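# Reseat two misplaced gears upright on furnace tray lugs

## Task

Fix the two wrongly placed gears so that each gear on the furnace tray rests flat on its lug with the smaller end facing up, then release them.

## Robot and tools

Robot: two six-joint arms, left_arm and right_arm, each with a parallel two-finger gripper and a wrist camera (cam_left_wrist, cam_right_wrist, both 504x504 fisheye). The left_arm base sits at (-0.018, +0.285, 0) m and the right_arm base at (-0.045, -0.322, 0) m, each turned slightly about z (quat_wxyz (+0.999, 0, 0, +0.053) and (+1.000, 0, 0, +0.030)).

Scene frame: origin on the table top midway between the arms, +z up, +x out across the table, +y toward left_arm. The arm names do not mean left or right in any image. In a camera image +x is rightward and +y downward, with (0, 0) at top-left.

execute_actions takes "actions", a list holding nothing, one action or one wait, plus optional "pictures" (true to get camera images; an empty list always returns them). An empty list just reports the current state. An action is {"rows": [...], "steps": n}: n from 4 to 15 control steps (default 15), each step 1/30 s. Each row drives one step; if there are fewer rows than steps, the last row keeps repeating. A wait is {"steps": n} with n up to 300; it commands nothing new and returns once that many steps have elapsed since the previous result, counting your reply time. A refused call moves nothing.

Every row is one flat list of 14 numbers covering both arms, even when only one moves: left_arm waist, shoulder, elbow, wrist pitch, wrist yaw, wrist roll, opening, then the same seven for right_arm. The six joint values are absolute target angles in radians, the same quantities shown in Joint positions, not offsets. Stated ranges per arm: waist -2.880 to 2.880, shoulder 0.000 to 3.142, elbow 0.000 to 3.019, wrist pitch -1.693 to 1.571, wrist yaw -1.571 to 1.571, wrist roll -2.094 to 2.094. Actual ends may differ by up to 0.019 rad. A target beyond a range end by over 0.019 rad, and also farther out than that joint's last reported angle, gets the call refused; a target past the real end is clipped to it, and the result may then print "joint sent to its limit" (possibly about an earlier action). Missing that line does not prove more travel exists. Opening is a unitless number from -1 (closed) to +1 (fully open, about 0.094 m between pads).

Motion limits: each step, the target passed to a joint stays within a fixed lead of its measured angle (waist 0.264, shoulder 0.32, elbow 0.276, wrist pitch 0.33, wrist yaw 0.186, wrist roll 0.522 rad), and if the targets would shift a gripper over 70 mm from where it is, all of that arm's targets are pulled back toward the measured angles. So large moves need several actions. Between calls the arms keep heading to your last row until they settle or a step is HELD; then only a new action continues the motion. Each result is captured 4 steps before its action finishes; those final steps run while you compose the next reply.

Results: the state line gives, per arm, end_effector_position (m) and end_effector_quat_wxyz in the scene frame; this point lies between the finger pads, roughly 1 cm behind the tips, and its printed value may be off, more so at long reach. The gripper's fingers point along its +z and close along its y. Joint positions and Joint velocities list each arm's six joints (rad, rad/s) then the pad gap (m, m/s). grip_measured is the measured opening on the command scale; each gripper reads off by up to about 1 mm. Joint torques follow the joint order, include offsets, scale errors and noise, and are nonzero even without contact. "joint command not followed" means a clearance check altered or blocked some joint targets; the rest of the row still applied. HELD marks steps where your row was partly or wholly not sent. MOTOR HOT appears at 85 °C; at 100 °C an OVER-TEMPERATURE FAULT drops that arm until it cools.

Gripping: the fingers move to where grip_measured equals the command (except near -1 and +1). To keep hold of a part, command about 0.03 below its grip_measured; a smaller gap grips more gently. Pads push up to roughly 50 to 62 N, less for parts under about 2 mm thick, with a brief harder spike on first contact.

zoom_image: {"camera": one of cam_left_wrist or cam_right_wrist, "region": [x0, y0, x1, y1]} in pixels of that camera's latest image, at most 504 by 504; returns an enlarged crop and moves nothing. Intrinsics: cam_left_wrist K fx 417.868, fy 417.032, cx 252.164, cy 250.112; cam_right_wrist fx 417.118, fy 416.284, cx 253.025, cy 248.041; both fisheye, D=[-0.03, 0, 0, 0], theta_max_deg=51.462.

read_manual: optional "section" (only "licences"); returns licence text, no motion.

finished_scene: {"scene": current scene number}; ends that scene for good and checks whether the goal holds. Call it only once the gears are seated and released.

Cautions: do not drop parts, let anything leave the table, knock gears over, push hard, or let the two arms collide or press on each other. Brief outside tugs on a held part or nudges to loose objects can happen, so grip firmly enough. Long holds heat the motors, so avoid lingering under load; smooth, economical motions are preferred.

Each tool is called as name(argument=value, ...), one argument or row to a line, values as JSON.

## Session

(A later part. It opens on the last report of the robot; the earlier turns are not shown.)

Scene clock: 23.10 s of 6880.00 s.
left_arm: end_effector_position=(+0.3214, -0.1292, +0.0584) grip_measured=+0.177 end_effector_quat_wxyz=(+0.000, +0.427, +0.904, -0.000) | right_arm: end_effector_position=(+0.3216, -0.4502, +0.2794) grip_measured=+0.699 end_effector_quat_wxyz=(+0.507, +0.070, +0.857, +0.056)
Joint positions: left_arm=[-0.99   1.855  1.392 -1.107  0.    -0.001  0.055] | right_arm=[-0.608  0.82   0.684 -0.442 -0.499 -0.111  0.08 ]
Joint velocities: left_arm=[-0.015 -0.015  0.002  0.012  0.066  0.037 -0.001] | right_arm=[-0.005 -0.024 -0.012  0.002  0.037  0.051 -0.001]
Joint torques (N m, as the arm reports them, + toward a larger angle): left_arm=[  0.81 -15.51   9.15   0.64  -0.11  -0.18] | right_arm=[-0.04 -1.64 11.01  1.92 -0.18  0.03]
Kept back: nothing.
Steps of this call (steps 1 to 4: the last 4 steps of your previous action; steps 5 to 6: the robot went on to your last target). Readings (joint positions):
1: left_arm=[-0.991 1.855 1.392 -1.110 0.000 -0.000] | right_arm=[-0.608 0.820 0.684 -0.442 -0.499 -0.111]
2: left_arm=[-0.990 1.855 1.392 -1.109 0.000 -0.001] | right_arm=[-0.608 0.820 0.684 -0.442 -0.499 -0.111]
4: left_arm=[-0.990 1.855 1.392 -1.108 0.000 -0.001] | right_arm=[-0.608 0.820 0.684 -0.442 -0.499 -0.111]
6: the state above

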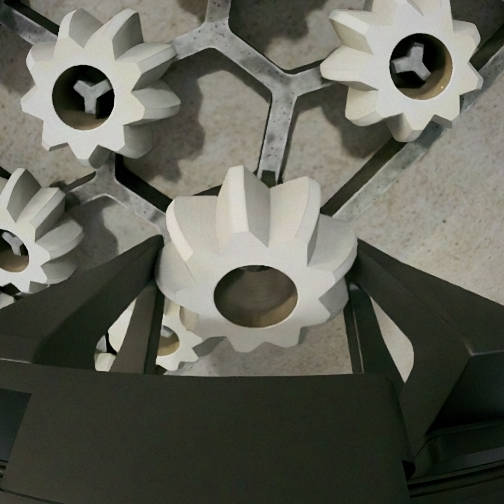

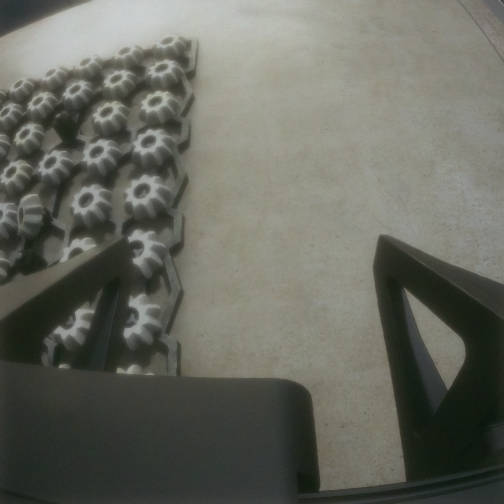

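execute_actions(
  actions=[
    {"rows":[[-0.996,1.858,1.396,-1.094,0,-0.011,0.14,-0.6,0.812,0.70,-0.44,-0.5,-0.1,0.7],[-1.0,1.863,1.395,-1.092,0,-0.011,0.14,-0.6,0.812,0.70,-0.44,-0.5,-0.1,0.7],[-1.0,1.866,1.392,-1.087,0,-0.011,0.14,-0.6,0.812,0.70,-0.44,-0.5,-0.1,0.7],[-1.0,1.869,1.389,-1.081,0,-0.011,0.14,-0.6,0.812,0.70,-0.44,-0.5,-0.1,0.7],[-1.0,1.872,1.386,-1.075,0,-0.011,0.14,-0.6,0.812,0.70,-0.44,-0.5,-0.1,0.7],[-1.0,1.875,1.383,-1.069,0,-0.011,0.14,-0.6,0.812,0.70,-0.44,-0.5,-0.1,0.7],[-1.0,1.878,1.38,-1.063,0,-0.011,0.14,-0.6,0.812,0.70,-0.44,-0.5,-0.1,0.7],[-1.0,1.881,1.378,-1.057,0,-0.011,0.14,-0.6,0.812,0.70,-0.44,-0.5,-0.1,0.7],[-1.0,1.884,1.375,-1.051,0,-0.011,0.14,-0.6,0.812,0.70,-0.44,-0.5,-0.1,0.7],[-1.0,1.887,1.372,-1.045,0,-0.011,0.14,-0.6,0.812,0.70,-0.44,-0.5,-0.1,0.7],[-1.0,1.89,1.37,-1.039,0,-0.011,0.14,-0.6,0.812,0.70,-0.44,-0.5,-0.1,0.7]],"steps":15},
  ],
)

execute_actions(
  actions=[
    {"steps":6},
  ],
  pictures=true,
)

Scene clock: 23.97 s of 6880.00 s.
left_arm: end_effector_position=(+0.3227, -0.1321, +0.0472) grip_measured=+0.177 end_effector_quat_wxyz=(+0.008, +0.428, +0.904, -0.004) | right_arm: end_effector_position=(+0.3216, -0.4502, +0.2794) grip_measured=+0.699 end_effector_quat_wxyz=(+0.507, +0.070, +0.857, +0.056)
Joint positions: left_arm=[-0.992  1.866  1.376 -1.063  0.    -0.001  0.055] | right_arm=[-0.608  0.82   0.684 -0.442 -0.499 -0.111  0.08 ]
Joint velocities: left_arm=[-0.024  0.083 -0.085  0.168 -0.007  0.007  0.001] | right_arm=[-0.005 -0.005 -0.007 -0.012 -0.051 -0.037 -0.   ]
Joint torques (N m, as the arm reports them, + toward a larger angle): left_arm=[ -0.26 -13.57   8.56   0.62  -0.1   -0.2 ] | right_arm=[-0.08 -1.83 10.98  1.91 -0.2   0.02]
Steps of this call (steps 1 to 15: the robot went on to your last target; steps 16 to 26: the first 11 steps of this action). Readings (joint positions):
16: left_arm=[-0.990 1.855 1.392 -1.107 0.000 -0.001] | right_arm=[-0.608 0.820 0.684 -0.442 -0.499 -0.111]
17: left_arm=[-0.990 1.855 1.392 -1.107 0.000 -0.001] | right_arm=[-0.608 0.820 0.684 -0.442 -0.499 -0.111]
19: left_arm=[-0.991 1.855 1.391 -1.102 0.000 -0.001] | right_arm=[-0.608 0.820 0.684 -0.442 -0.499 -0.111]
23: left_arm=[-0.991 1.858 1.384 -1.080 0.000 -0.001] | right_arm=[-0.608 0.820 0.684 -0.442 -0.499 -0.111]
26: the state above

Scene clock: 24.17 s of 6880.00 s.
left_arm: end_effector_position=(+0.3205, -0.1302, +0.0358) grip_measured=+0.177 end_effector_quat_wxyz=(+0.001, +0.428, +0.904, -0.001) | right_arm: end_effector_position=(+0.3216, -0.4502, +0.2794) grip_measured=+0.699 end_effector_quat_wxyz=(+0.507, +0.070, +0.857, +0.056)
Joint positions: left_arm=[-0.993  1.883  1.367 -1.053  0.001 -0.001  0.055] | right_arm=[-0.608  0.82   0.684 -0.442 -0.499 -0.111  0.08 ]
Joint velocities: left_arm=[-0.005  0.005 -0.017 -0.017 -0.022 -0.051  0.   ] | right_arm=[-0.005 -0.005 -0.012 -0.012  0.051 -0.007  0.   ]
Joint torques (N m, as the arm reports them, + toward a larger angle): left_arm=[  0.08 -14.58   8.9    0.77  -0.11  -0.2 ] | right_arm=[-0.07 -1.69 10.96  1.94 -0.19  0.02]
Kept back: nothing.
Steps of this call (steps 1 to 4: the last 4 steps of your previous action; steps 5 to 6: the robot went on to your last target). Readings (joint positions):
1: left_arm=[-0.992 1.870 1.373 -1.058 0.000 -0.001] | right_arm=[-0.608 0.820 0.684 -0.442 -0.499 -0.111]
2: left_arm=[-0.992 1.874 1.371 -1.056 0.000 -0.001] | right_arm=[-0.608 0.820 0.684 -0.442 -0.499 -0.111]
4: left_arm=[-0.992 1.881 1.368 -1.053 0.000 -0.001] | right_arm=[-0.608 0.820 0.684 -0.442 -0.499 -0.111]
6: the state above

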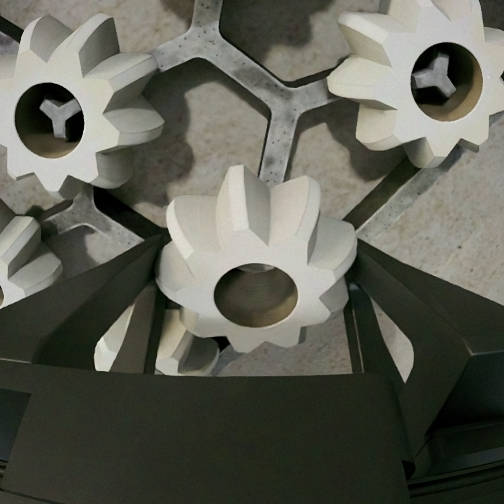

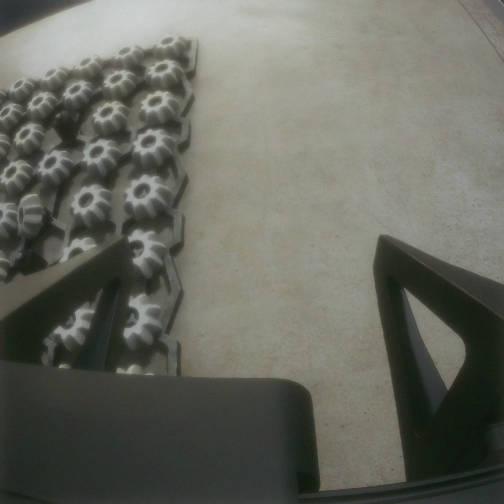

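execute_actions(
  actions=[
    {"rows":[[-1.002,1.893,1.368,-1.039,0,-0.011,0.14,-0.6,0.812,0.70,-0.44,-0.5,-0.1,0.7],[-1.002,1.895,1.366,-1.036,0,-0.011,0.14,-0.6,0.812,0.70,-0.44,-0.5,-0.1,0.7],[-1.002,1.897,1.3645,-1.033,0,-0.011,0.14,-0.6,0.812,0.70,-0.44,-0.5,-0.1,0.7],[-1.002,1.899,1.363,-1.03,0,-0.011,0.14,-0.6,0.812,0.70,-0.44,-0.5,-0.1,0.7],[-1.002,1.901,1.3615,-1.027,0,-0.011,0.14,-0.6,0.812,0.70,-0.44,-0.5,-0.1,0.7],[-1.002,1.903,1.36,-1.024,0,-0.011,0.14,-0.6,0.812,0.70,-0.44,-0.5,-0.1,0.7],[-1.002,1.904,1.3585,-1.021,0,-0.011,0.14,-0.6,0.812,0.70,-0.44,-0.5,-0.1,0.7],[-1.002,1.905,1.357,-1.018,0,-0.011,0.14,-0.6,0.812,0.70,-0.44,-0.5,-0.1,0.7],[-1.002,1.906,1.356,-1.015,0,-0.011,0.14,-0.6,0.812,0.70,-0.44,-0.5,-0.1,0.7],[-1.002,1.907,1.355,-1.012,0,-0.011,0.14,-0.6,0.812,0.70,-0.44,-0.5,-0.1,0.7]],"steps":15},
  ],
)

execute_actions(
  actions=[
    {"steps":6},
  ],
  pictures=true,
)

Scene clock: 24.83 s of 6880.00 s.
left_arm: end_effector_position=(+0.3186, -0.1308, +0.0280) grip_measured=+0.177 end_effector_quat_wxyz=(+0.002, +0.430, +0.903, -0.001) | right_arm: end_effector_position=(+0.3216, -0.4502, +0.2794) grip_measured=+0.699 end_effector_quat_wxyz=(+0.507, +0.070, +0.857, +0.056)
Joint positions: left_arm=[-0.996  1.89   1.355 -1.032  0.001 -0.001  0.055] | right_arm=[-0.608  0.82   0.684 -0.442 -0.499 -0.111  0.08 ]
Joint velocities: left_arm=[-0.015  0.073 -0.037  0.081  0.007  0.022 -0.001] | right_arm=[-0.015 -0.005 -0.022  0.007 -0.037  0.037 -0.   ]
Joint torques (N m, as the arm reports them, + toward a larger angle): left_arm=[  0.31 -14.47   8.72   0.81  -0.12  -0.2 ] | right_arm=[ 0.02 -1.52 10.99  1.88 -0.19  0.03]
Steps of this call (steps 1 to 9: the robot went on to your last target; steps 10 to 20: the first 11 steps of this action). Readings (joint positions):
10: left_arm=[-0.993 1.883 1.367 -1.052 0.001 -0.001] | right_arm=[-0.608 0.820 0.684 -0.442 -0.499 -0.111]
11: left_arm=[-0.993 1.883 1.367 -1.052 0.001 -0.001] | right_arm=[-0.608 0.820 0.684 -0.442 -0.499 -0.111]
13: left_arm=[-0.993 1.883 1.365 -1.050 0.001 -0.001] | right_arm=[-0.608 0.820 0.684 -0.442 -0.499 -0.111]
17: left_arm=[-0.995 1.885 1.359 -1.040 0.001 -0.001] | right_arm=[-0.608 0.820 0.684 -0.442 -0.499 -0.111]
20: the state above

Scene clock: 25.03 s of 6880.00 s.
left_arm: end_effector_position=(+0.3183, -0.1304, +0.0232) grip_measured=+0.177 end_effector_quat_wxyz=(-0.001, +0.430, +0.903, -0.000) | right_arm: end_effector_position=(+0.3216, -0.4502, +0.2794) grip_measured=+0.699 end_effector_quat_wxyz=(+0.507, +0.070, +0.857, +0.056)
Joint positions: left_arm=[-0.996  1.898  1.352 -1.026  0.001 -0.001  0.055] | right_arm=[-0.608  0.82   0.684 -0.442 -0.499 -0.111  0.08 ]
Joint velocities: left_arm=[-0.015 -0.015 -0.017 -0.012  0.066 -0.007 -0.001] | right_arm=[ 0.005 -0.005 -0.002 -0.012 -0.022  0.037  0.   ]
Joint torques (N m, as the arm reports them, + toward a larger angle): left_arm=[  0.24 -14.17   8.64   0.82  -0.12  -0.2 ] | right_arm=[-0.03 -1.6  11.    1.89 -0.17  0.02]
Kept back: nothing.
Steps of this call (steps 1 to 4: the last 4 steps of your previous action; steps 5 to 6: the robot went on to your last target). Readings (joint positions):
1: left_arm=[-0.996 1.892 1.354 -1.030 0.001 -0.001] | right_arm=[-0.608 0.820 0.684 -0.442 -0.499 -0.111]
2: left_arm=[-0.996 1.894 1.353 -1.028 0.001 -0.001] | right_arm=[-0.608 0.820 0.684 -0.442 -0.499 -0.111]
4: left_arm=[-0.996 1.897 1.352 -1.027 0.001 -0.001] | right_arm=[-0.608 0.820 0.684 -0.442 -0.499 -0.111]
6: the state above

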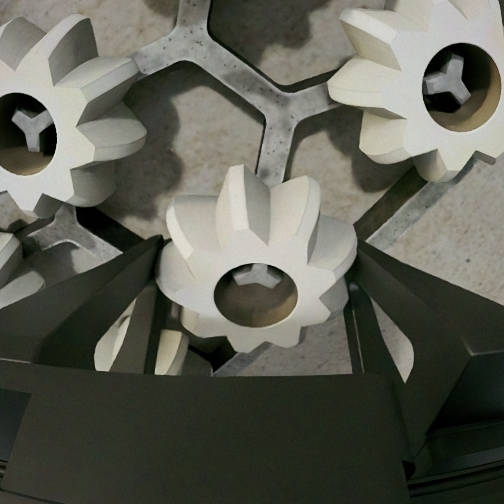

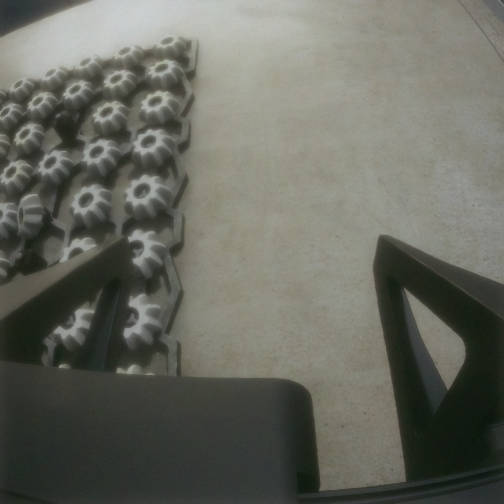

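Engaged. Lower 3 mm more and release.

execute_actions(
  actions=[
    {"rows":[[-1.002,1.909,1.354,-1.01,0,-0.011,0.14,-0.6,0.812,0.70,-0.44,-0.5,-0.1,0.7],[-1.002,1.910,1.353,-1.008,0,-0.011,0.14,-0.6,0.812,0.70,-0.44,-0.5,-0.1,0.7],[-1.002,1.911,1.352,-1.005,0,-0.011,0.14,-0.6,0.812,0.70,-0.44,-0.5,-0.1,0.7],[-1.002,1.911,1.352,-1.005,0,-0.011,0.14,-0.6,0.812,0.70,-0.44,-0.5,-0.1,0.7],[-1.002,1.911,1.352,-1.005,0,-0.011,0.14,-0.6,0.812,0.70,-0.44,-0.5,-0.1,0.7],[-1.002,1.911,1.352,-1.005,0,-0.011,0.14,-0.6,0.812,0.70,-0.44,-0.5,-0.1,0.7],[-1.002,1.911,1.352,-1.005,0,-0.011,0.14,-0.6,0.812,0.70,-0.44,-0.5,-0.1,0.7],[-1.002,1.911,1.352,-1.005,0,-0.011,0.17,-0.6,0.812,0.70,-0.44,-0.5,-0.1,0.7],[-1.002,1.911,1.352,-1.005,0,-0.011,0.20,-0.6,0.812,0.70,-0.44,-0.5,-0.1,0.7],[-1.002,1.911,1.352,-1.005,0,-0.011,0.24,-0.6,0.812,0.70,-0.44,-0.5,-0.1,0.7],[-1.002,1.911,1.352,-1.005,0,-0.011,0.28,-0.6,0.812,0.70,-0.44,-0.5,-0.1,0.7],[-1.002,1.905,1.352,-1.005,0,-0.011,0.33,-0.6,0.812,0.70,-0.44,-0.5,-0.1,0.7]],"steps":15},
  ],
)

execute_actions(
  actions=[
    {"steps":4},
  ],
  pictures=true,
)

Scene clock: 25.77 s of 6880.00 s.
left_arm: end_effector_position=(+0.3183, -0.1308, +0.0223) grip_measured=+0.263 end_effector_quat_wxyz=(+0.001, +0.430, +0.903, -0.001) | right_arm: end_effector_position=(+0.3216, -0.4502, +0.2794) grip_measured=+0.699 end_effector_quat_wxyz=(+0.507, +0.070, +0.857, +0.056)
Joint positions: left_arm=[-0.996  1.898  1.35  -1.02   0.001 -0.001  0.059] | right_arm=[-0.608  0.82   0.684 -0.442 -0.499 -0.111  0.08 ]
Joint velocities: left_arm=[ 0.005 -0.015 -0.012  0.032 -0.022 -0.066  0.031] | right_arm=[ 0.015 -0.005 -0.007  0.002 -0.007 -0.022  0.   ]
Joint torques (N m, as the arm reports them, + toward a larger angle): left_arm=[  0.17 -14.49   8.62   0.71  -0.15  -0.2 ] | right_arm=[-0.18 -1.53 10.98  1.9  -0.19  0.03]
Steps of this call (steps 1 to 11: the robot went on to your last target; steps 12 to 22: the first 11 steps of this action). Readings (joint positions):
12: left_arm=[-0.996 1.898 1.352 -1.026 0.001 -0.001] | right_arm=[-0.608 0.820 0.684 -0.442 -0.499 -0.111]
13: left_arm=[-0.996 1.898 1.352 -1.026 0.001 -0.001] | right_arm=[-0.608 0.820 0.684 -0.442 -0.499 -0.111]
15: left_arm=[-0.996 1.898 1.351 -1.025 0.001 -0.001] | right_arm=[-0.608 0.820 0.684 -0.442 -0.499 -0.111]
19: left_arm=[-0.996 1.898 1.350 -1.022 0.001 -0.001] | right_arm=[-0.608 0.820 0.684 -0.442 -0.499 -0.111]
22: the state above

Scene clock: 25.90 s of 6880.00 s.
left_arm: end_effector_position=(+0.3188, -0.1314, +0.0223) grip_measured=+0.327 end_effector_quat_wxyz=(+0.002, +0.430, +0.903, -0.002) | right_arm: end_effector_position=(+0.3216, -0.4502, +0.2794) grip_measured=+0.699 end_effector_quat_wxyz=(+0.507, +0.070, +0.857, +0.056)
Joint positions: left_arm=[-0.996  1.898  1.35  -1.017  0.001 -0.001  0.062] | right_arm=[-0.608  0.82   0.684 -0.442 -0.499 -0.111  0.08 ]
Joint velocities: left_arm=[ 0.005  0.005  0.022 -0.007 -0.007 -0.051  0.001] | right_arm=[-0.005  0.005 -0.012 -0.017  0.007  0.022 -0.001]
Joint torques (N m, as the arm reports them, + toward a larger angle): left_arm=[  0.   -14.93   8.59   0.68  -0.11  -0.2 ] | right_arm=[-0.07 -1.77 10.95  1.93 -0.18  0.03]
Kept back: nothing.
Steps of this call (steps 1 to 4: the last 4 steps of your previous action). Readings (joint positions):
1: left_arm=[-0.996 1.898 1.350 -1.019 0.001 -0.001] | right_arm=[-0.608 0.820 0.684 -0.442 -0.499 -0.111]
2: left_arm=[-0.996 1.898 1.350 -1.018 0.001 -0.001] | right_arm=[-0.608 0.820 0.684 -0.442 -0.499 -0.111]
4: the state above

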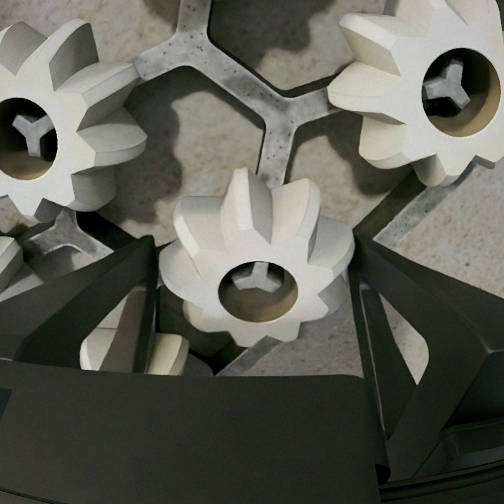

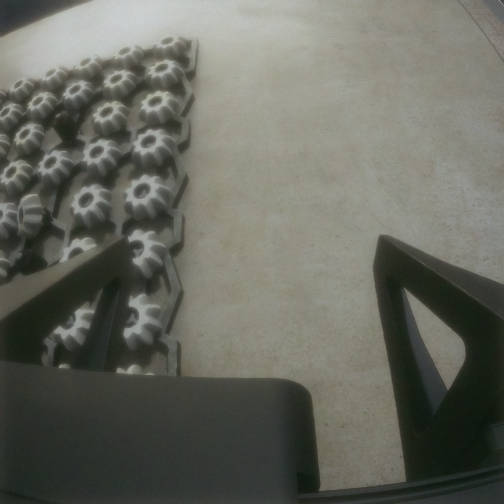

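execute_actions(
  actions=[
    {"rows":[[-0.998,1.895,1.385,-1.02,0,-0.011,0.33,-0.6,0.812,0.70,-0.44,-0.5,-0.1,0.7],[-0.998,1.886,1.405,-1.035,0,-0.011,0.33,-0.6,0.812,0.70,-0.44,-0.5,-0.1,0.7],[-0.998,1.881,1.412,-1.045,0,-0.011,0.33,-0.6,0.812,0.70,-0.44,-0.5,-0.1,0.7],[-0.998,1.876,1.417,-1.055,0,-0.011,0.33,-0.6,0.812,0.70,-0.44,-0.5,-0.1,0.7],[-0.998,1.87,1.423,-1.066,0,-0.011,0.33,-0.6,0.812,0.70,-0.44,-0.5,-0.1,0.7],[-0.998,1.864,1.43,-1.078,0,-0.011,0.33,-0.6,0.812,0.70,-0.44,-0.5,-0.1,0.7],[-0.998,1.858,1.438,-1.09,0,-0.011,0.33,-0.6,0.812,0.70,-0.44,-0.5,-0.1,0.7],[-0.998,1.852,1.447,-1.103,0,-0.011,0.33,-0.6,0.812,0.70,-0.44,-0.5,-0.1,0.7],[-0.998,1.845,1.457,-1.117,0,-0.011,0.33,-0.6,0.812,0.70,-0.44,-0.5,-0.1,0.7],[-0.998,1.838,1.469,-1.13,0,-0.011,0.35,-0.6,0.812,0.70,-0.44,-0.5,-0.1,0.7],[-0.998,1.832,1.483,-1.14,0,-0.011,0.38,-0.6,0.812,0.70,-0.44,-0.5,-0.1,0.7],[-0.995,1.828,1.498,-1.145,0,-0.011,0.41,-0.6,0.812,0.70,-0.44,-0.5,-0.1,0.7],[-0.99,1.825,1.514,-1.145,0,-0.011,0.44,-0.6,0.812,0.70,-0.44,-0.5,-0.1,0.7],[-0.98,1.825,1.53,-1.14,0,-0.011,0.47,-0.6,0.812,0.70,-0.44,-0.5,-0.1,0.7],[-0.97,1.825,1.545,-1.13,0,-0.011,0.5,-0.6,0.812,0.70,-0.44,-0.5,-0.1,0.7]]},
  ],
)

execute_actions(
  actions=[
    {"rows":[[-0.955,1.825,1.558,-1.115,0,-0.011,0.55,-0.6,0.812,0.70,-0.44,-0.5,-0.1,0.7],[-0.94,1.826,1.57,-1.10,0,-0.011,0.6,-0.6,0.812,0.70,-0.44,-0.5,-0.1,0.7],[-0.922,1.828,1.58,-1.08,0,-0.011,0.65,-0.6,0.812,0.70,-0.44,-0.5,-0.1,0.7],[-0.904,1.83,1.588,-1.06,0,-0.011,0.7,-0.6,0.812,0.70,-0.44,-0.5,-0.1,0.7],[-0.886,1.832,1.594,-1.04,0,-0.011,0.7,-0.6,0.812,0.70,-0.44,-0.5,-0.1,0.7],[-0.868,1.834,1.598,-1.02,0,-0.011,0.7,-0.6,0.812,0.70,-0.44,-0.5,-0.1,0.7],[-0.85,1.836,1.6,-1.0,0,-0.011,0.7,-0.6,0.812,0.70,-0.44,-0.5,-0.1,0.7],[-0.832,1.838,1.6,-0.98,0,-0.011,0.7,-0.6,0.812,0.70,-0.44,-0.5,-0.1,0.7],[-0.814,1.84,1.6,-0.96,0,-0.011,0.7,-0.6,0.812,0.70,-0.44,-0.5,-0.1,0.7],[-0.797,1.842,1.6,-0.94,0,-0.011,0.7,-0.6,0.812,0.70,-0.44,-0.5,-0.1,0.7],[-0.782,1.844,1.6,-0.922,0,-0.011,0.7,-0.6,0.812,0.70,-0.44,-0.5,-0.1,0.7],[-0.77,1.846,1.6,-0.907,0,-0.011,0.7,-0.6,0.812,0.70,-0.44,-0.5,-0.1,0.7],[-0.76,1.848,1.6,-0.895,0,-0.011,0.7,-0.6,0.812,0.70,-0.44,-0.5,-0.1,0.7],[-0.753,1.85,1.6,-0.886,0,-0.011,0.7,-0.6,0.812,0.70,-0.44,-0.5,-0.1,0.7],[-0.748,1.85,1.6,-0.88,0,-0.011,0.7,-0.6,0.812,0.70,-0.44,-0.5,-0.1,0.7]]},
  ],
)

execute_actions(
  actions=[
    {"steps":12},
  ],
  pictures=true,
)

Scene clock: 27.13 s of 6880.00 s.
left_arm: end_effector_position=(+0.3202, -0.1331, +0.0477) grip_measured=+0.367 end_effector_quat_wxyz=(-0.008, +0.430, +0.903, +0.004) | right_arm: end_effector_position=(+0.3216, -0.4502, +0.2794) grip_measured=+0.699 end_effector_quat_wxyz=(+0.507, +0.070, +0.857, +0.056)
Joint positions: left_arm=[-0.996  1.884  1.404 -1.109  0.001 -0.001  0.064] | right_arm=[-0.608  0.82   0.684 -0.442 -0.499 -0.111  0.08 ]
Joint velocities: left_arm=[-0.005 -0.161  0.3   -0.339 -0.007 -0.022  0.021] | right_arm=[-0.024  0.005  0.012  0.007  0.007 -0.037  0.001]
Joint torques (N m, as the arm reports them, + toward a larger angle): left_arm=[  0.48 -18.6   14.4    0.01  -0.11  -0.2 ] | right_arm=[-0.02 -1.61 10.98  1.92 -0.19  0.03]
Steps of this call (steps 1 to 15: the robot went on to your last target; steps 16 to 26: nothing new was sent; steps 27 to 37: the first 11 steps of this action). Readings (joint positions):
27: left_arm=[-0.996 1.898 1.350 -1.017 0.001 -0.001] | right_arm=[-0.608 0.820 0.684 -0.442 -0.499 -0.111]
28: left_arm=[-0.996 1.898 1.350 -1.019 0.001 -0.001] | right_arm=[-0.608 0.820 0.684 -0.442 -0.499 -0.111]
30: left_arm=[-0.996 1.898 1.356 -1.031 0.001 -0.001] | right_arm=[-0.608 0.820 0.684 -0.442 -0.499 -0.111]
34: left_arm=[-0.996 1.896 1.379 -1.071 0.001 -0.001] | right_arm=[-0.608 0.820 0.684 -0.442 -0.499 -0.111]
37: the state above

Scene clock: 27.63 s of 6880.00 s.
left_arm: end_effector_position=(+0.4586, -0.1322, +0.1376) grip_measured=+0.698 end_effector_quat_wxyz=(+0.149, +0.347, +0.924, -0.056) | right_arm: end_effector_position=(+0.3216, -0.4502, +0.2794) grip_measured=+0.699 end_effector_quat_wxyz=(+0.507, +0.070, +0.857, +0.056)
Joint positions: left_arm=[-0.825  1.842  1.56  -0.969  0.001 -0.001  0.08 ] | right_arm=[-0.608  0.82   0.684 -0.442 -0.499 -0.111  0.08 ]
Joint velocities: left_arm=[ 0.708  0.005 -0.027  0.501 -0.007 -0.037  0.   ] | right_arm=[-0.005  0.005 -0.002  0.012  0.022 -0.037 -0.   ]
Joint torques (N m, as the arm reports them, + toward a larger angle): left_arm=[  0.66 -15.87  13.61   1.16  -0.11  -0.19] | right_arm=[-0.09 -1.7  11.    1.9  -0.18  0.01]
Steps of this call (steps 1 to 4: the last 4 steps of your previous action; steps 5 to 15: the first 11 steps of this action). Readings (joint positions):
5: left_arm=[-0.991 1.857 1.477 -1.131 0.001 -0.001] | right_arm=[-0.608 0.820 0.684 -0.442 -0.499 -0.111]
6: left_arm=[-0.986 1.853 1.494 -1.126 0.001 -0.001] | right_arm=[-0.608 0.820 0.684 -0.442 -0.499 -0.111]
8: left_arm=[-0.968 1.846 1.524 -1.102 0.001 -0.001] | right_arm=[-0.608 0.820 0.684 -0.442 -0.499 -0.111]
12: left_arm=[-0.896 1.842 1.559 -1.026 0.001 -0.001] | right_arm=[-0.608 0.820 0.684 -0.442 -0.499 -0.111]
15: the state above

Scene clock: 28.03 s of 6880.00 s.
left_arm: end_effector_position=(+0.5103, -0.0942, +0.1439) grip_measured=+0.698 end_effector_quat_wxyz=(+0.186, +0.299, +0.934, -0.060) | right_arm: end_effector_position=(+0.3216, -0.4502, +0.2794) grip_measured=+0.699 end_effector_quat_wxyz=(+0.507, +0.070, +0.857, +0.056)
Joint positions: left_arm=[-0.728  1.842  1.56  -0.896  0.001 -0.002  0.08 ] | right_arm=[-0.608  0.82   0.684 -0.442 -0.499 -0.111  0.08 ]
Joint velocities: left_arm=[-0.151 -0.005  0.002 -0.032  0.037 -0.037 -0.001] | right_arm=[-0.005  0.005 -0.002 -0.017 -0.037 -0.022  0.001]
Joint torques (N m, as the arm reports them, + toward a larger angle): left_arm=[ -0.52 -15.84  13.74   1.58  -0.11  -0.18] | right_arm=[-0.15 -1.53 11.02  1.92 -0.19  0.03]
Kept back: nothing.
Steps of this call (steps 1 to 4: the last 4 steps of your previous action; steps 5 to 12: the robot went on to your last target). Readings (joint positions):
1: left_arm=[-0.801 1.842 1.560 -0.952 0.001 -0.001] | right_arm=[-0.608 0.820 0.684 -0.442 -0.499 -0.111]
2: left_arm=[-0.779 1.842 1.560 -0.937 0.001 -0.001] | right_arm=[-0.608 0.820 0.684 -0.442 -0.499 -0.111]
4: left_arm=[-0.743 1.842 1.560 -0.911 0.001 -0.001] | right_arm=[-0.608 0.820 0.684 -0.442 -0.499 -0.111]
8: left_arm=[-0.714 1.842 1.560 -0.896 0.001 -0.002] | right_arm=[-0.608 0.820 0.684 -0.442 -0.499 -0.111]
12: the state above

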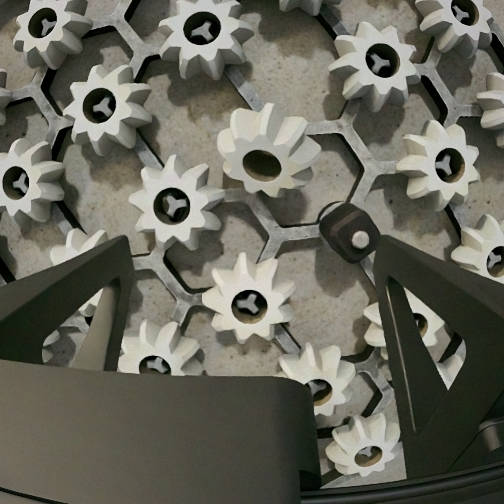

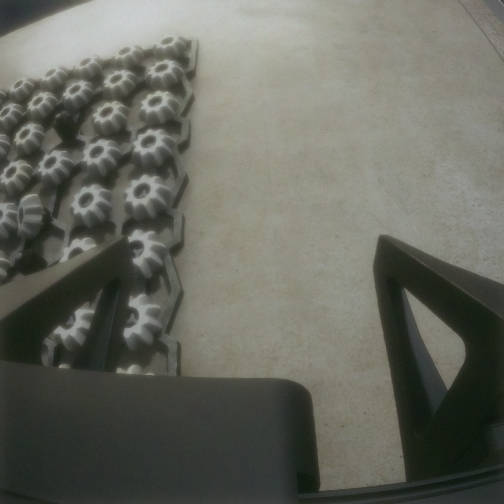

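execute_actions(
  actions=[],
)

zoom_image(
  camera="cam_left_wrist",
  region=[130,30,430,330],
)

Scene clock: 28.13 s of 6880.00 s.
left_arm: end_effector_position=(+0.5049, -0.1016, +0.1439) grip_measured=+0.698 end_effector_quat_wxyz=(+0.185, +0.306, +0.932, -0.062) | right_arm: end_effector_position=(+0.3216, -0.4502, +0.2794) grip_measured=+0.699 end_effector_quat_wxyz=(+0.507, +0.070, +0.857, +0.056)
Joint positions: left_arm=[-0.742  1.842  1.56  -0.896  0.001 -0.002  0.08 ] | right_arm=[-0.608  0.82   0.684 -0.442 -0.499 -0.111  0.08 ]
Joint velocities: left_arm=[-0.122 -0.005 -0.002 -0.007  0.037  0.037 -0.   ] | right_arm=[-0.005 -0.005 -0.027  0.002 -0.022  0.066 -0.   ]
Joint torques (N m, as the arm reports them, + toward a larger angle): left_arm=[  0.83 -15.32  13.72   1.58  -0.12  -0.18] | right_arm=[-0.15 -1.62 10.99  1.94 -0.19  0.02]
Kept back: nothing.
Steps of this call (steps 1 to 3: the robot went on to your last target). Readings (joint positions):
1: left_arm=[-0.733 1.842 1.560 -0.896 0.001 -0.002] | right_arm=[-0.608 0.820 0.684 -0.442 -0.499 -0.111]
2: left_arm=[-0.738 1.842 1.560 -0.896 0.001 -0.002] | right_arm=[-0.608 0.820 0.684 -0.442 -0.499 -0.111]
3: the state above

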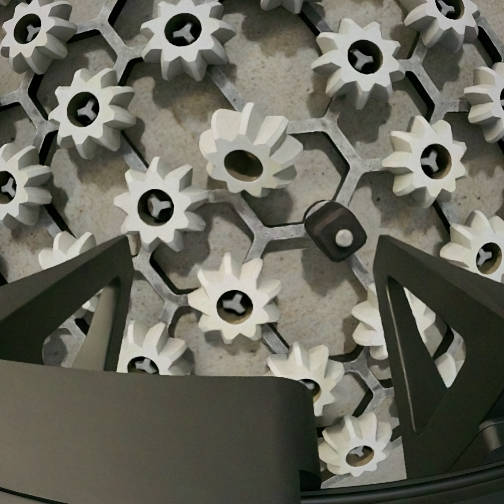

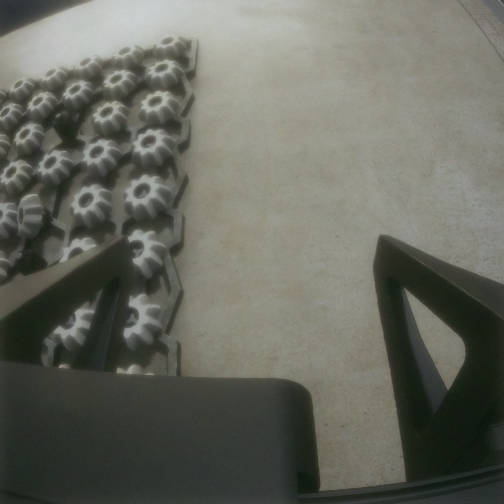

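Region (130, 30, 430, 330) of cam_left_wrist's 504x504 image, scaled by 1.680, with more detail than that image has.

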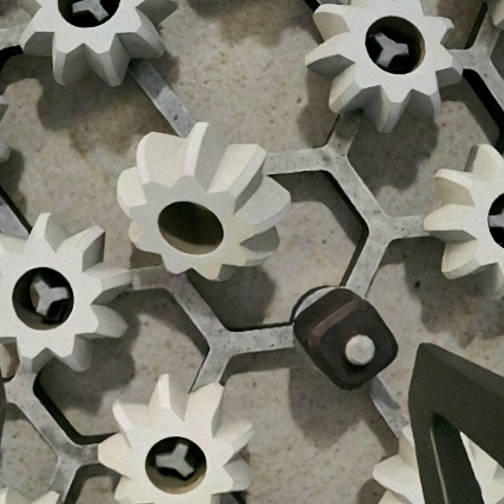

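execute_actions(
  actions=[
    {"rows":[[-0.74,1.845,1.55,-0.85,0.02,0.01,0.66,-0.6,0.812,0.70,-0.44,-0.5,-0.1,0.7],[-0.732,1.84,1.535,-0.815,0.045,0.03,0.62,-0.6,0.812,0.70,-0.44,-0.5,-0.1,0.7],[-0.724,1.835,1.515,-0.775,0.07,0.05,0.58,-0.6,0.812,0.70,-0.44,-0.5,-0.1,0.7],[-0.715,1.83,1.493,-0.735,0.095,0.07,0.54,-0.6,0.812,0.70,-0.44,-0.5,-0.1,0.7],[-0.706,1.83,1.47,-0.695,0.12,0.09,0.5,-0.6,0.812,0.70,-0.44,-0.5,-0.1,0.7],[-0.697,1.83,1.447,-0.655,0.145,0.11,0.46,-0.6,0.812,0.70,-0.44,-0.5,-0.1,0.7],[-0.688,1.83,1.424,-0.615,0.17,0.13,0.42,-0.6,0.812,0.70,-0.44,-0.5,-0.1,0.7],[-0.679,1.83,1.401,-0.575,0.195,0.15,0.4,-0.6,0.812,0.70,-0.44,-0.5,-0.1,0.7],[-0.67,1.83,1.378,-0.535,0.22,0.17,0.4,-0.6,0.812,0.70,-0.44,-0.5,-0.1,0.7],[-0.661,1.83,1.355,-0.495,0.245,0.19,0.4,-0.6,0.812,0.70,-0.44,-0.5,-0.1,0.7],[-0.652,1.83,1.333,-0.455,0.27,0.208,0.4,-0.6,0.812,0.70,-0.44,-0.5,-0.1,0.7],[-0.644,1.83,1.313,-0.418,0.293,0.224,0.4,-0.6,0.812,0.70,-0.44,-0.5,-0.1,0.7],[-0.637,1.83,1.296,-0.386,0.313,0.238,0.4,-0.6,0.812,0.70,-0.44,-0.5,-0.1,0.7],[-0.632,1.83,1.283,-0.36,0.33,0.249,0.4,-0.6,0.812,0.70,-0.44,-0.5,-0.1,0.7],[-0.628,1.83,1.274,-0.342,0.342,0.257,0.4,-0.6,0.812,0.70,-0.44,-0.5,-0.1,0.7]]},
  ],
)

execute_actions(
  actions=[
    {"steps":16},
  ],
  pictures=true,
)

Scene clock: 30.10 s of 6880.00 s.
left_arm: end_effector_position=(+0.5102, -0.1101, +0.1030) grip_measured=+0.403 end_effector_quat_wxyz=(+0.242, +0.361, +0.883, -0.177) | right_arm: end_effector_position=(+0.3216, -0.4502, +0.2794) grip_measured=+0.699 end_effector_quat_wxyz=(+0.507, +0.070, +0.857, +0.056)
Joint positions: left_arm=[-0.684  1.84   1.376 -0.545  0.247  0.125  0.066] | right_arm=[-0.608  0.82   0.684 -0.442 -0.499 -0.111  0.08 ]
Joint velocities: left_arm=[ 0.347  0.015 -0.701  1.096  0.549  0.388 -0.   ] | right_arm=[-0.005  0.005 -0.007 -0.002 -0.037 -0.066 -0.   ]
Joint torques (N m, as the arm reports them, + toward a larger angle): left_arm=[  1.61 -16.64   9.66   1.45   0.17   0.05] | right_arm=[-0.01 -1.64 11.02  1.93 -0.19  0.03]
Steps of this call (steps 1 to 15: the robot went on to your last target; steps 16 to 48: nothing new was sent; steps 49 to 59: the first 11 steps of this action). Readings (joint positions):
49: left_arm=[-0.750 1.842 1.559 -0.890 0.008 -0.002] | right_arm=[-0.608 0.820 0.684 -0.442 -0.499 -0.111]
50: left_arm=[-0.748 1.842 1.555 -0.872 0.026 0.002] | right_arm=[-0.608 0.820 0.684 -0.442 -0.499 -0.111]
52: left_arm=[-0.743 1.841 1.536 -0.811 0.073 0.018] | right_arm=[-0.608 0.820 0.684 -0.442 -0.499 -0.111]
56: left_arm=[-0.717 1.840 1.453 -0.660 0.173 0.074] | right_arm=[-0.608 0.820 0.684 -0.442 -0.499 -0.111]
59: the state above

Scene clock: 30.63 s of 6880.00 s.
left_arm: end_effector_position=(+0.5221, -0.0866, +0.0842) grip_measured=+0.402 end_effector_quat_wxyz=(+0.288, +0.395, +0.849, -0.201) | right_arm: end_effector_position=(+0.3216, -0.4502, +0.2794) grip_measured=+0.699 end_effector_quat_wxyz=(+0.507, +0.070, +0.857, +0.056)
Joint positions: left_arm=[-0.621  1.84   1.274 -0.359  0.338  0.242  0.066] | right_arm=[-0.608  0.82   0.684 -0.442 -0.499 -0.111  0.08 ]
Joint velocities: left_arm=[-0.015  0.015 -0.002 -0.002 -0.051  0.022  0.001] | right_arm=[ 0.005 -0.015 -0.002 -0.007 -0.051  0.007  0.   ]
Joint torques (N m, as the arm reports them, + toward a larger angle): left_arm=[  0.36 -15.92   9.28   2.01   0.31   0.03] | right_arm=[ 0.01 -1.74 10.98  1.9  -0.19  0.03]
Kept back: nothing.
Steps of this call (steps 1 to 4: the last 4 steps of your previous action; steps 5 to 16: the robot went on to your last target). Readings (joint positions):
1: left_arm=[-0.672 1.840 1.352 -0.507 0.271 0.143] | right_arm=[-0.608 0.820 0.684 -0.442 -0.499 -0.111]
2: left_arm=[-0.660 1.840 1.330 -0.472 0.292 0.159] | right_arm=[-0.608 0.820 0.684 -0.442 -0.499 -0.111]
4: left_arm=[-0.638 1.840 1.294 -0.412 0.326 0.189] | right_arm=[-0.608 0.820 0.684 -0.442 -0.499 -0.111]
8: left_arm=[-0.616 1.840 1.274 -0.370 0.336 0.222] | right_arm=[-0.608 0.820 0.684 -0.442 -0.499 -0.111]
16: the state above

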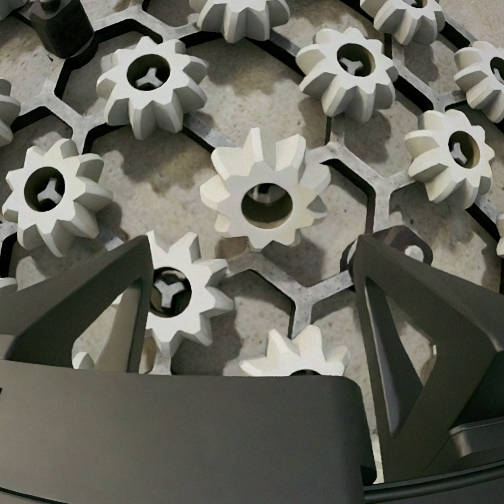

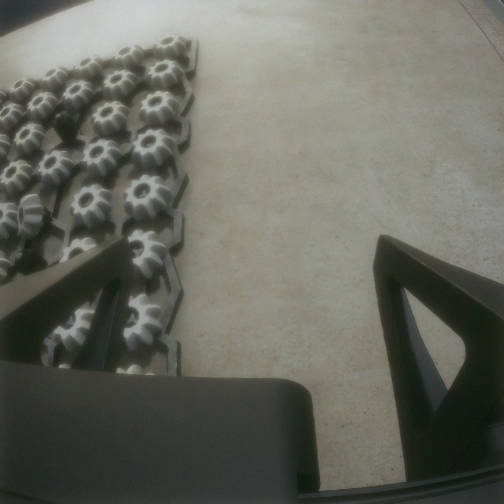

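zoom_image(
  camera="cam_left_wrist",
  region=[190,115,350,275],
)

Region (190, 115, 350, 275) of cam_left_wrist's 504x504 image, scaled by 3.150, with more detail than that image has.

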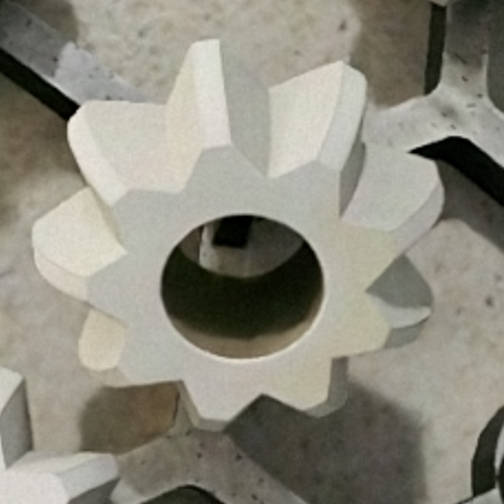

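execute_actions(
  actions=[
    {"rows":[[-0.632,1.845,1.30,-0.34,0.34,0.245,0.4,-0.6,0.812,0.70,-0.44,-0.5,-0.1,0.7],[-0.635,1.853,1.32,-0.337,0.338,0.235,0.4,-0.6,0.812,0.70,-0.44,-0.5,-0.1,0.7],[-0.638,1.86,1.33,-0.333,0.336,0.23,0.4,-0.6,0.812,0.70,-0.44,-0.5,-0.1,0.7],[-0.641,1.867,1.334,-0.329,0.334,0.228,0.4,-0.6,0.812,0.70,-0.44,-0.5,-0.1,0.7],[-0.644,1.875,1.337,-0.324,0.333,0.226,0.4,-0.6,0.812,0.70,-0.44,-0.5,-0.1,0.7],[-0.646,1.883,1.34,-0.319,0.332,0.224,0.4,-0.6,0.812,0.70,-0.44,-0.5,-0.1,0.7],[-0.648,1.891,1.343,-0.314,0.331,0.222,0.4,-0.6,0.812,0.70,-0.44,-0.5,-0.1,0.7],[-0.65,1.899,1.346,-0.309,0.33,0.221,0.4,-0.6,0.812,0.70,-0.44,-0.5,-0.1,0.7],[-0.652,1.907,1.349,-0.304,0.329,0.22,0.4,-0.6,0.812,0.70,-0.44,-0.5,-0.1,0.7],[-0.653,1.915,1.352,-0.299,0.328,0.219,0.4,-0.6,0.812,0.70,-0.44,-0.5,-0.1,0.7],[-0.654,1.923,1.355,-0.294,0.327,0.218,0.4,-0.6,0.812,0.70,-0.44,-0.5,-0.1,0.7],[-0.655,1.93,1.358,-0.289,0.326,0.217,0.4,-0.6,0.812,0.70,-0.44,-0.5,-0.1,0.7],[-0.656,1.936,1.36,-0.285,0.325,0.216,0.4,-0.6,0.812,0.70,-0.44,-0.5,-0.1,0.7],[-0.657,1.941,1.362,-0.281,0.324,0.215,0.4,-0.6,0.812,0.70,-0.44,-0.5,-0.1,0.7],[-0.658,1.945,1.363,-0.278,0.323,0.215,0.4,-0.6,0.812,0.70,-0.44,-0.5,-0.1,0.7]]},
  ],
)

execute_actions(
  actions=[
    {"steps":14},
  ],
  pictures=true,
)

Scene clock: 32.40 s of 6880.00 s.
left_arm: end_effector_position=(+0.5290, -0.1067, +0.0822) grip_measured=+0.402 end_effector_quat_wxyz=(+0.303, +0.401, +0.840, -0.204) | right_arm: end_effector_position=(+0.3216, -0.4502, +0.2794) grip_measured=+0.699 end_effector_quat_wxyz=(+0.507, +0.070, +0.857, +0.056)
Joint positions: left_arm=[-0.644  1.872  1.303 -0.319  0.332  0.234  0.066] | right_arm=[-0.608  0.82   0.684 -0.442 -0.499 -0.111  0.08 ]
Joint velocities: left_arm=[-0.083  0.239  0.125  0.149 -0.051 -0.007  0.   ] | right_arm=[ 0.005 -0.005 -0.002  0.007  0.051 -0.051 -0.001]
Joint torques (N m, as the arm reports them, + toward a larger angle): left_arm=[  0.1  -12.8   13.52   1.85  -0.08  -0.21] | right_arm=[-0.14 -1.68 10.96  1.9  -0.18  0.03]
Steps of this call (steps 1 to 15: the robot went on to your last target; steps 16 to 42: nothing new was sent; steps 43 to 53: the first 11 steps of this action). Readings (joint positions):
43: left_arm=[-0.622 1.840 1.274 -0.359 0.338 0.246] | right_arm=[-0.608 0.820 0.684 -0.442 -0.499 -0.111]
44: left_arm=[-0.622 1.840 1.274 -0.358 0.338 0.246] | right_arm=[-0.608 0.820 0.684 -0.442 -0.499 -0.111]
46: left_arm=[-0.624 1.840 1.274 -0.353 0.338 0.244] | right_arm=[-0.608 0.820 0.684 -0.442 -0.499 -0.111]
50: left_arm=[-0.634 1.851 1.288 -0.336 0.335 0.238] | right_arm=[-0.608 0.820 0.684 -0.442 -0.499 -0.111]
53: the state above

Scene clock: 32.87 s of 6880.00 s.
left_arm: end_effector_position=(+0.5298, -0.1139, +0.0536) grip_measured=+0.402 end_effector_quat_wxyz=(+0.291, +0.401, +0.845, -0.203) | right_arm: end_effector_position=(+0.3216, -0.4502, +0.2794) grip_measured=+0.699 end_effector_quat_wxyz=(+0.507, +0.070, +0.857, +0.056)
Joint positions: left_arm=[-0.654  1.928  1.313 -0.295  0.327  0.226  0.066] | right_arm=[-0.608  0.82   0.684 -0.442 -0.499 -0.111  0.08 ]
Joint velocities: left_arm=[-0.015  0.005  0.007  0.002  0.037  0.007 -0.   ] | right_arm=[-0.005 -0.005  0.007 -0.007 -0.051 -0.051  0.   ]
Joint torques (N m, as the arm reports them, + toward a larger angle): left_arm=[  0.47 -14.96  13.65   2.04  -0.04  -0.19] | right_arm=[-0.2  -1.57 10.97  1.92 -0.19  0.02]
Kept back: nothing.
Steps of this call (steps 1 to 4: the last 4 steps of your previous action; steps 5 to 14: the robot went on to your last target). Readings (joint positions):
1: left_arm=[-0.647 1.881 1.306 -0.314 0.331 0.233] | right_arm=[-0.608 0.820 0.684 -0.442 -0.499 -0.111]
2: left_arm=[-0.649 1.890 1.309 -0.309 0.330 0.231] | right_arm=[-0.608 0.820 0.684 -0.442 -0.499 -0.111]
4: left_arm=[-0.652 1.906 1.312 -0.301 0.328 0.229] | right_arm=[-0.608 0.820 0.684 -0.442 -0.499 -0.111]
8: left_arm=[-0.654 1.927 1.312 -0.298 0.327 0.227] | right_arm=[-0.608 0.820 0.684 -0.442 -0.499 -0.111]
14: the state above

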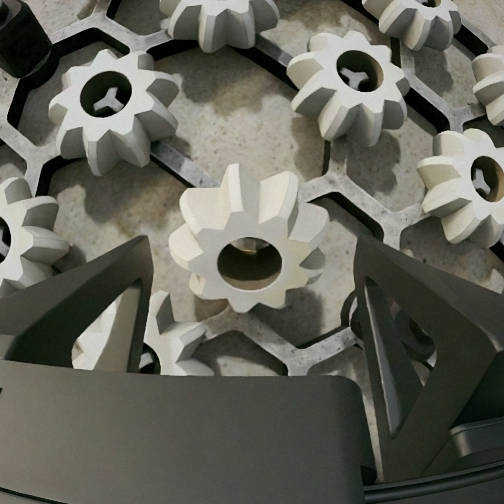

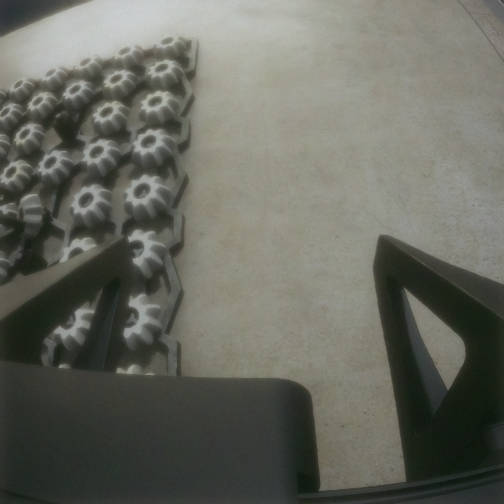

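execute_actions(
  actions=[
    {"rows":[[-0.659,1.95,1.363,-0.278,0.322,0.213,0.4,-0.6,0.812,0.70,-0.44,-0.5,-0.1,0.7],[-0.66,1.955,1.363,-0.278,0.321,0.212,0.4,-0.6,0.812,0.70,-0.44,-0.5,-0.1,0.7],[-0.661,1.96,1.363,-0.277,0.32,0.211,0.4,-0.6,0.812,0.70,-0.44,-0.5,-0.1,0.7],[-0.662,1.965,1.364,-0.275,0.32,0.21,0.4,-0.6,0.812,0.70,-0.44,-0.5,-0.1,0.7],[-0.663,1.97,1.366,-0.273,0.319,0.209,0.4,-0.6,0.812,0.70,-0.44,-0.5,-0.1,0.7],[-0.664,1.975,1.368,-0.271,0.319,0.208,0.4,-0.6,0.812,0.70,-0.44,-0.5,-0.1,0.7],[-0.665,1.98,1.37,-0.269,0.318,0.207,0.4,-0.6,0.812,0.70,-0.44,-0.5,-0.1,0.7],[-0.665,1.984,1.372,-0.266,0.318,0.206,0.4,-0.6,0.812,0.70,-0.44,-0.5,-0.1,0.7],[-0.666,1.988,1.374,-0.263,0.317,0.206,0.4,-0.6,0.812,0.70,-0.44,-0.5,-0.1,0.7],[-0.666,1.991,1.376,-0.26,0.317,0.206,0.4,-0.6,0.812,0.70,-0.44,-0.5,-0.1,0.7],[-0.666,1.994,1.378,-0.257,0.317,0.206,0.4,-0.6,0.812,0.70,-0.44,-0.5,-0.1,0.7],[-0.666,1.995,1.38,-0.255,0.317,0.206,0.4,-0.6,0.812,0.70,-0.44,-0.5,-0.1,0.7]],"steps":15},
  ],
)

execute_actions(
  actions=[
    {"steps":9},
  ],
  pictures=true,
)

Scene clock: 33.73 s of 6880.00 s.
left_arm: end_effector_position=(+0.5342, -0.1177, +0.0428) grip_measured=+0.402 end_effector_quat_wxyz=(+0.291, +0.398, +0.846, -0.202) | right_arm: end_effector_position=(+0.3216, -0.4502, +0.2794) grip_measured=+0.699 end_effector_quat_wxyz=(+0.507, +0.070, +0.857, +0.056)
Joint positions: left_arm=[-0.656  1.956  1.324 -0.279  0.321  0.218  0.066] | right_arm=[-0.608  0.82   0.684 -0.442 -0.499 -0.111  0.08 ]
Joint velocities: left_arm=[-0.024  0.151  0.032  0.081  0.007 -0.051  0.001] | right_arm=[-0.015 -0.005 -0.007  0.002 -0.007  0.066 -0.   ]
Joint torques (N m, as the arm reports them, + toward a larger angle): left_arm=[ -0.2  -13.73  13.69   1.97  -0.08  -0.18] | right_arm=[-0.02 -1.69 11.02  1.9  -0.2   0.02]
Steps of this call (steps 1 to 15: the robot went on to your last target; steps 16 to 26: the first 11 steps of this action). Readings (joint positions):
16: left_arm=[-0.654 1.928 1.313 -0.295 0.326 0.225] | right_arm=[-0.608 0.820 0.684 -0.442 -0.499 -0.111]
17: left_arm=[-0.654 1.928 1.313 -0.295 0.325 0.225] | right_arm=[-0.608 0.820 0.684 -0.442 -0.499 -0.111]
19: left_arm=[-0.654 1.929 1.313 -0.295 0.324 0.223] | right_arm=[-0.608 0.820 0.684 -0.442 -0.499 -0.111]
23: left_arm=[-0.655 1.941 1.318 -0.287 0.322 0.220] | right_arm=[-0.608 0.820 0.684 -0.442 -0.499 -0.111]
26: the state above

Scene clock: 34.03 s of 6880.00 s.
left_arm: end_effector_position=(+0.5351, -0.1203, +0.0369) grip_measured=+0.402 end_effector_quat_wxyz=(+0.290, +0.399, +0.846, -0.202) | right_arm: end_effector_position=(+0.3216, -0.4502, +0.2794) grip_measured=+0.699 end_effector_quat_wxyz=(+0.507, +0.070, +0.857, +0.056)
Joint positions: left_arm=[-0.659  1.97   1.329 -0.271  0.321  0.217  0.066] | right_arm=[-0.608  0.82   0.684 -0.442 -0.499 -0.111  0.08 ]
Joint velocities: left_arm=[-0.005 -0.005  0.002 -0.017  0.022 -0.022 -0.   ] | right_arm=[-0.005 -0.005 -0.007 -0.007 -0.022 -0.095 -0.001]
Joint torques (N m, as the arm reports them, + toward a larger angle): left_arm=[  0.24 -14.57  13.61   2.    -0.06  -0.19] | right_arm=[-0.03 -1.71 10.91  1.91 -0.18  0.03]
Kept back: nothing.
Steps of this call (steps 1 to 4: the last 4 steps of your previous action; steps 5 to 9: the robot went on to your last target). Readings (joint positions):
1: left_arm=[-0.657 1.961 1.326 -0.277 0.321 0.218] | right_arm=[-0.608 0.820 0.684 -0.442 -0.499 -0.111]
2: left_arm=[-0.658 1.965 1.327 -0.275 0.321 0.218] | right_arm=[-0.608 0.820 0.684 -0.442 -0.499 -0.111]
4: left_arm=[-0.658 1.970 1.327 -0.271 0.321 0.218] | right_arm=[-0.608 0.820 0.684 -0.442 -0.499 -0.111]
8: left_arm=[-0.659 1.970 1.329 -0.271 0.321 0.217] | right_arm=[-0.608 0.820 0.684 -0.442 -0.499 -0.111]
9: the state above

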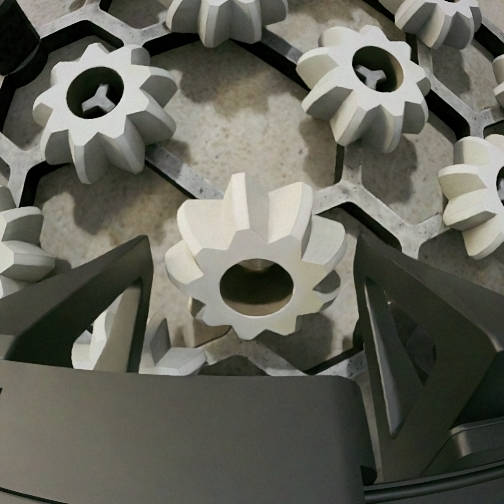

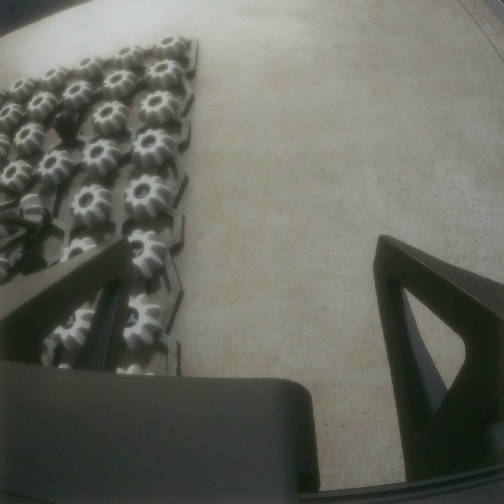

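execute_actions(
  actions=[
    {"rows":[[-0.667,1.995,1.38,-0.255,0.317,0.206,0.37,-0.6,0.812,0.70,-0.44,-0.5,-0.1,0.7],[-0.668,1.997,1.38,-0.254,0.317,0.206,0.35,-0.6,0.812,0.70,-0.44,-0.5,-0.1,0.7],[-0.669,1.999,1.381,-0.252,0.316,0.206,0.34,-0.6,0.812,0.70,-0.44,-0.5,-0.1,0.7],[-0.67,2.001,1.381,-0.25,0.316,0.206,0.34,-0.6,0.812,0.70,-0.44,-0.5,-0.1,0.7],[-0.671,2.003,1.382,-0.248,0.315,0.206,0.34,-0.6,0.812,0.70,-0.44,-0.5,-0.1,0.7],[-0.671,2.005,1.382,-0.246,0.315,0.206,0.34,-0.6,0.812,0.70,-0.44,-0.5,-0.1,0.7],[-0.671,2.007,1.383,-0.244,0.315,0.206,0.34,-0.6,0.812,0.70,-0.44,-0.5,-0.1,0.7],[-0.671,2.009,1.383,-0.242,0.315,0.206,0.34,-0.6,0.812,0.70,-0.44,-0.5,-0.1,0.7],[-0.671,2.01,1.383,-0.24,0.315,0.206,0.34,-0.6,0.812,0.70,-0.44,-0.5,-0.1,0.7]],"steps":15},
  ],
)

execute_actions(
  actions=[
    {"steps":6},
  ],
  pictures=true,
)

Scene clock: 34.80 s of 6880.00 s.
left_arm: end_effector_position=(+0.5350, -0.1233, +0.0339) grip_measured=+0.342 end_effector_quat_wxyz=(+0.292, +0.400, +0.845, -0.203) | right_arm: end_effector_position=(+0.3216, -0.4502, +0.2794) grip_measured=+0.699 end_effector_quat_wxyz=(+0.507, +0.070, +0.857, +0.056)
Joint positions: left_arm=[-0.663  1.978  1.329 -0.258  0.319  0.217  0.063] | right_arm=[-0.608  0.82   0.684 -0.442 -0.499 -0.111  0.08 ]
Joint velocities: left_arm=[-0.024  0.063  0.002  0.017 -0.007  0.007 -0.001] | right_arm=[-0.015  0.005 -0.002  0.012 -0.022  0.007 -0.   ]
Joint torques (N m, as the arm reports them, + toward a larger angle): left_arm=[  0.02 -14.31  13.76   2.01  -0.05  -0.18] | right_arm=[-0.16 -1.56 11.01  1.9  -0.18  0.02]
Steps of this call (steps 1 to 12: the robot went on to your last target; steps 13 to 23: the first 11 steps of this action). Readings (joint positions):
13: left_arm=[-0.659 1.970 1.329 -0.271 0.321 0.217] | right_arm=[-0.608 0.820 0.684 -0.442 -0.499 -0.111]
14: left_arm=[-0.659 1.970 1.329 -0.271 0.321 0.217] | right_arm=[-0.608 0.820 0.684 -0.442 -0.499 -0.111]
16: left_arm=[-0.660 1.970 1.329 -0.270 0.320 0.217] | right_arm=[-0.608 0.820 0.684 -0.442 -0.499 -0.111]
20: left_arm=[-0.661 1.973 1.329 -0.263 0.319 0.217] | right_arm=[-0.608 0.820 0.684 -0.442 -0.499 -0.111]
23: the state above

Scene clock: 35.00 s of 6880.00 s.
left_arm: end_effector_position=(+0.5359, -0.1243, +0.0341) grip_measured=+0.342 end_effector_quat_wxyz=(+0.293, +0.400, +0.844, -0.203) | right_arm: end_effector_position=(+0.3216, -0.4502, +0.2794) grip_measured=+0.699 end_effector_quat_wxyz=(+0.507, +0.070, +0.857, +0.056)
Joint positions: left_arm=[-0.664  1.98   1.332 -0.256  0.319  0.217  0.063] | right_arm=[-0.608  0.82   0.684 -0.442 -0.499 -0.111  0.08 ]
Joint velocities: left_arm=[-0.005 -0.015  0.007  0.027  0.037 -0.051 -0.001] | right_arm=[-0.015 -0.005  0.012  0.002  0.007 -0.037  0.001]
Joint torques (N m, as the arm reports them, + toward a larger angle): left_arm=[  0.06 -14.56  13.61   1.96  -0.06  -0.19] | right_arm=[-0.12 -1.57 10.99  1.9  -0.19  0.02]
Kept back: nothing.
Steps of this call (steps 1 to 4: the last 4 steps of your previous action; steps 5 to 6: the robot went on to your last target). Readings (joint positions):
1: left_arm=[-0.664 1.978 1.331 -0.256 0.319 0.217] | right_arm=[-0.608 0.820 0.684 -0.442 -0.499 -0.111]
2: left_arm=[-0.664 1.979 1.332 -0.256 0.319 0.217] | right_arm=[-0.608 0.820 0.684 -0.442 -0.499 -0.111]
4: left_arm=[-0.664 1.980 1.332 -0.256 0.319 0.217] | right_arm=[-0.608 0.820 0.684 -0.442 -0.499 -0.111]
6: the state above

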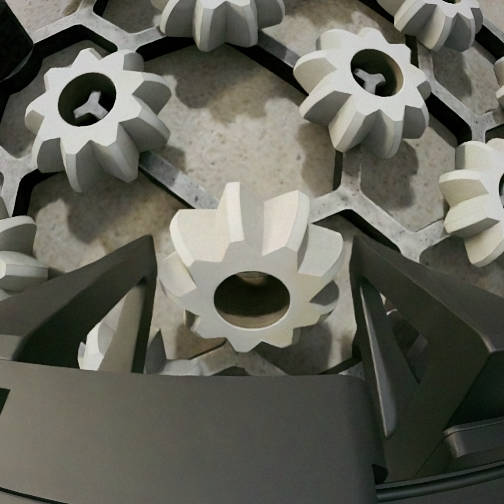

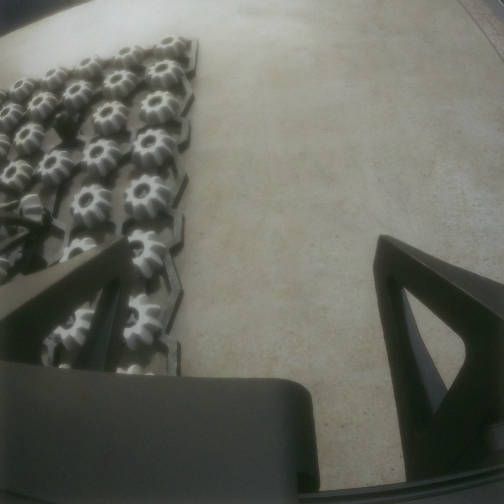

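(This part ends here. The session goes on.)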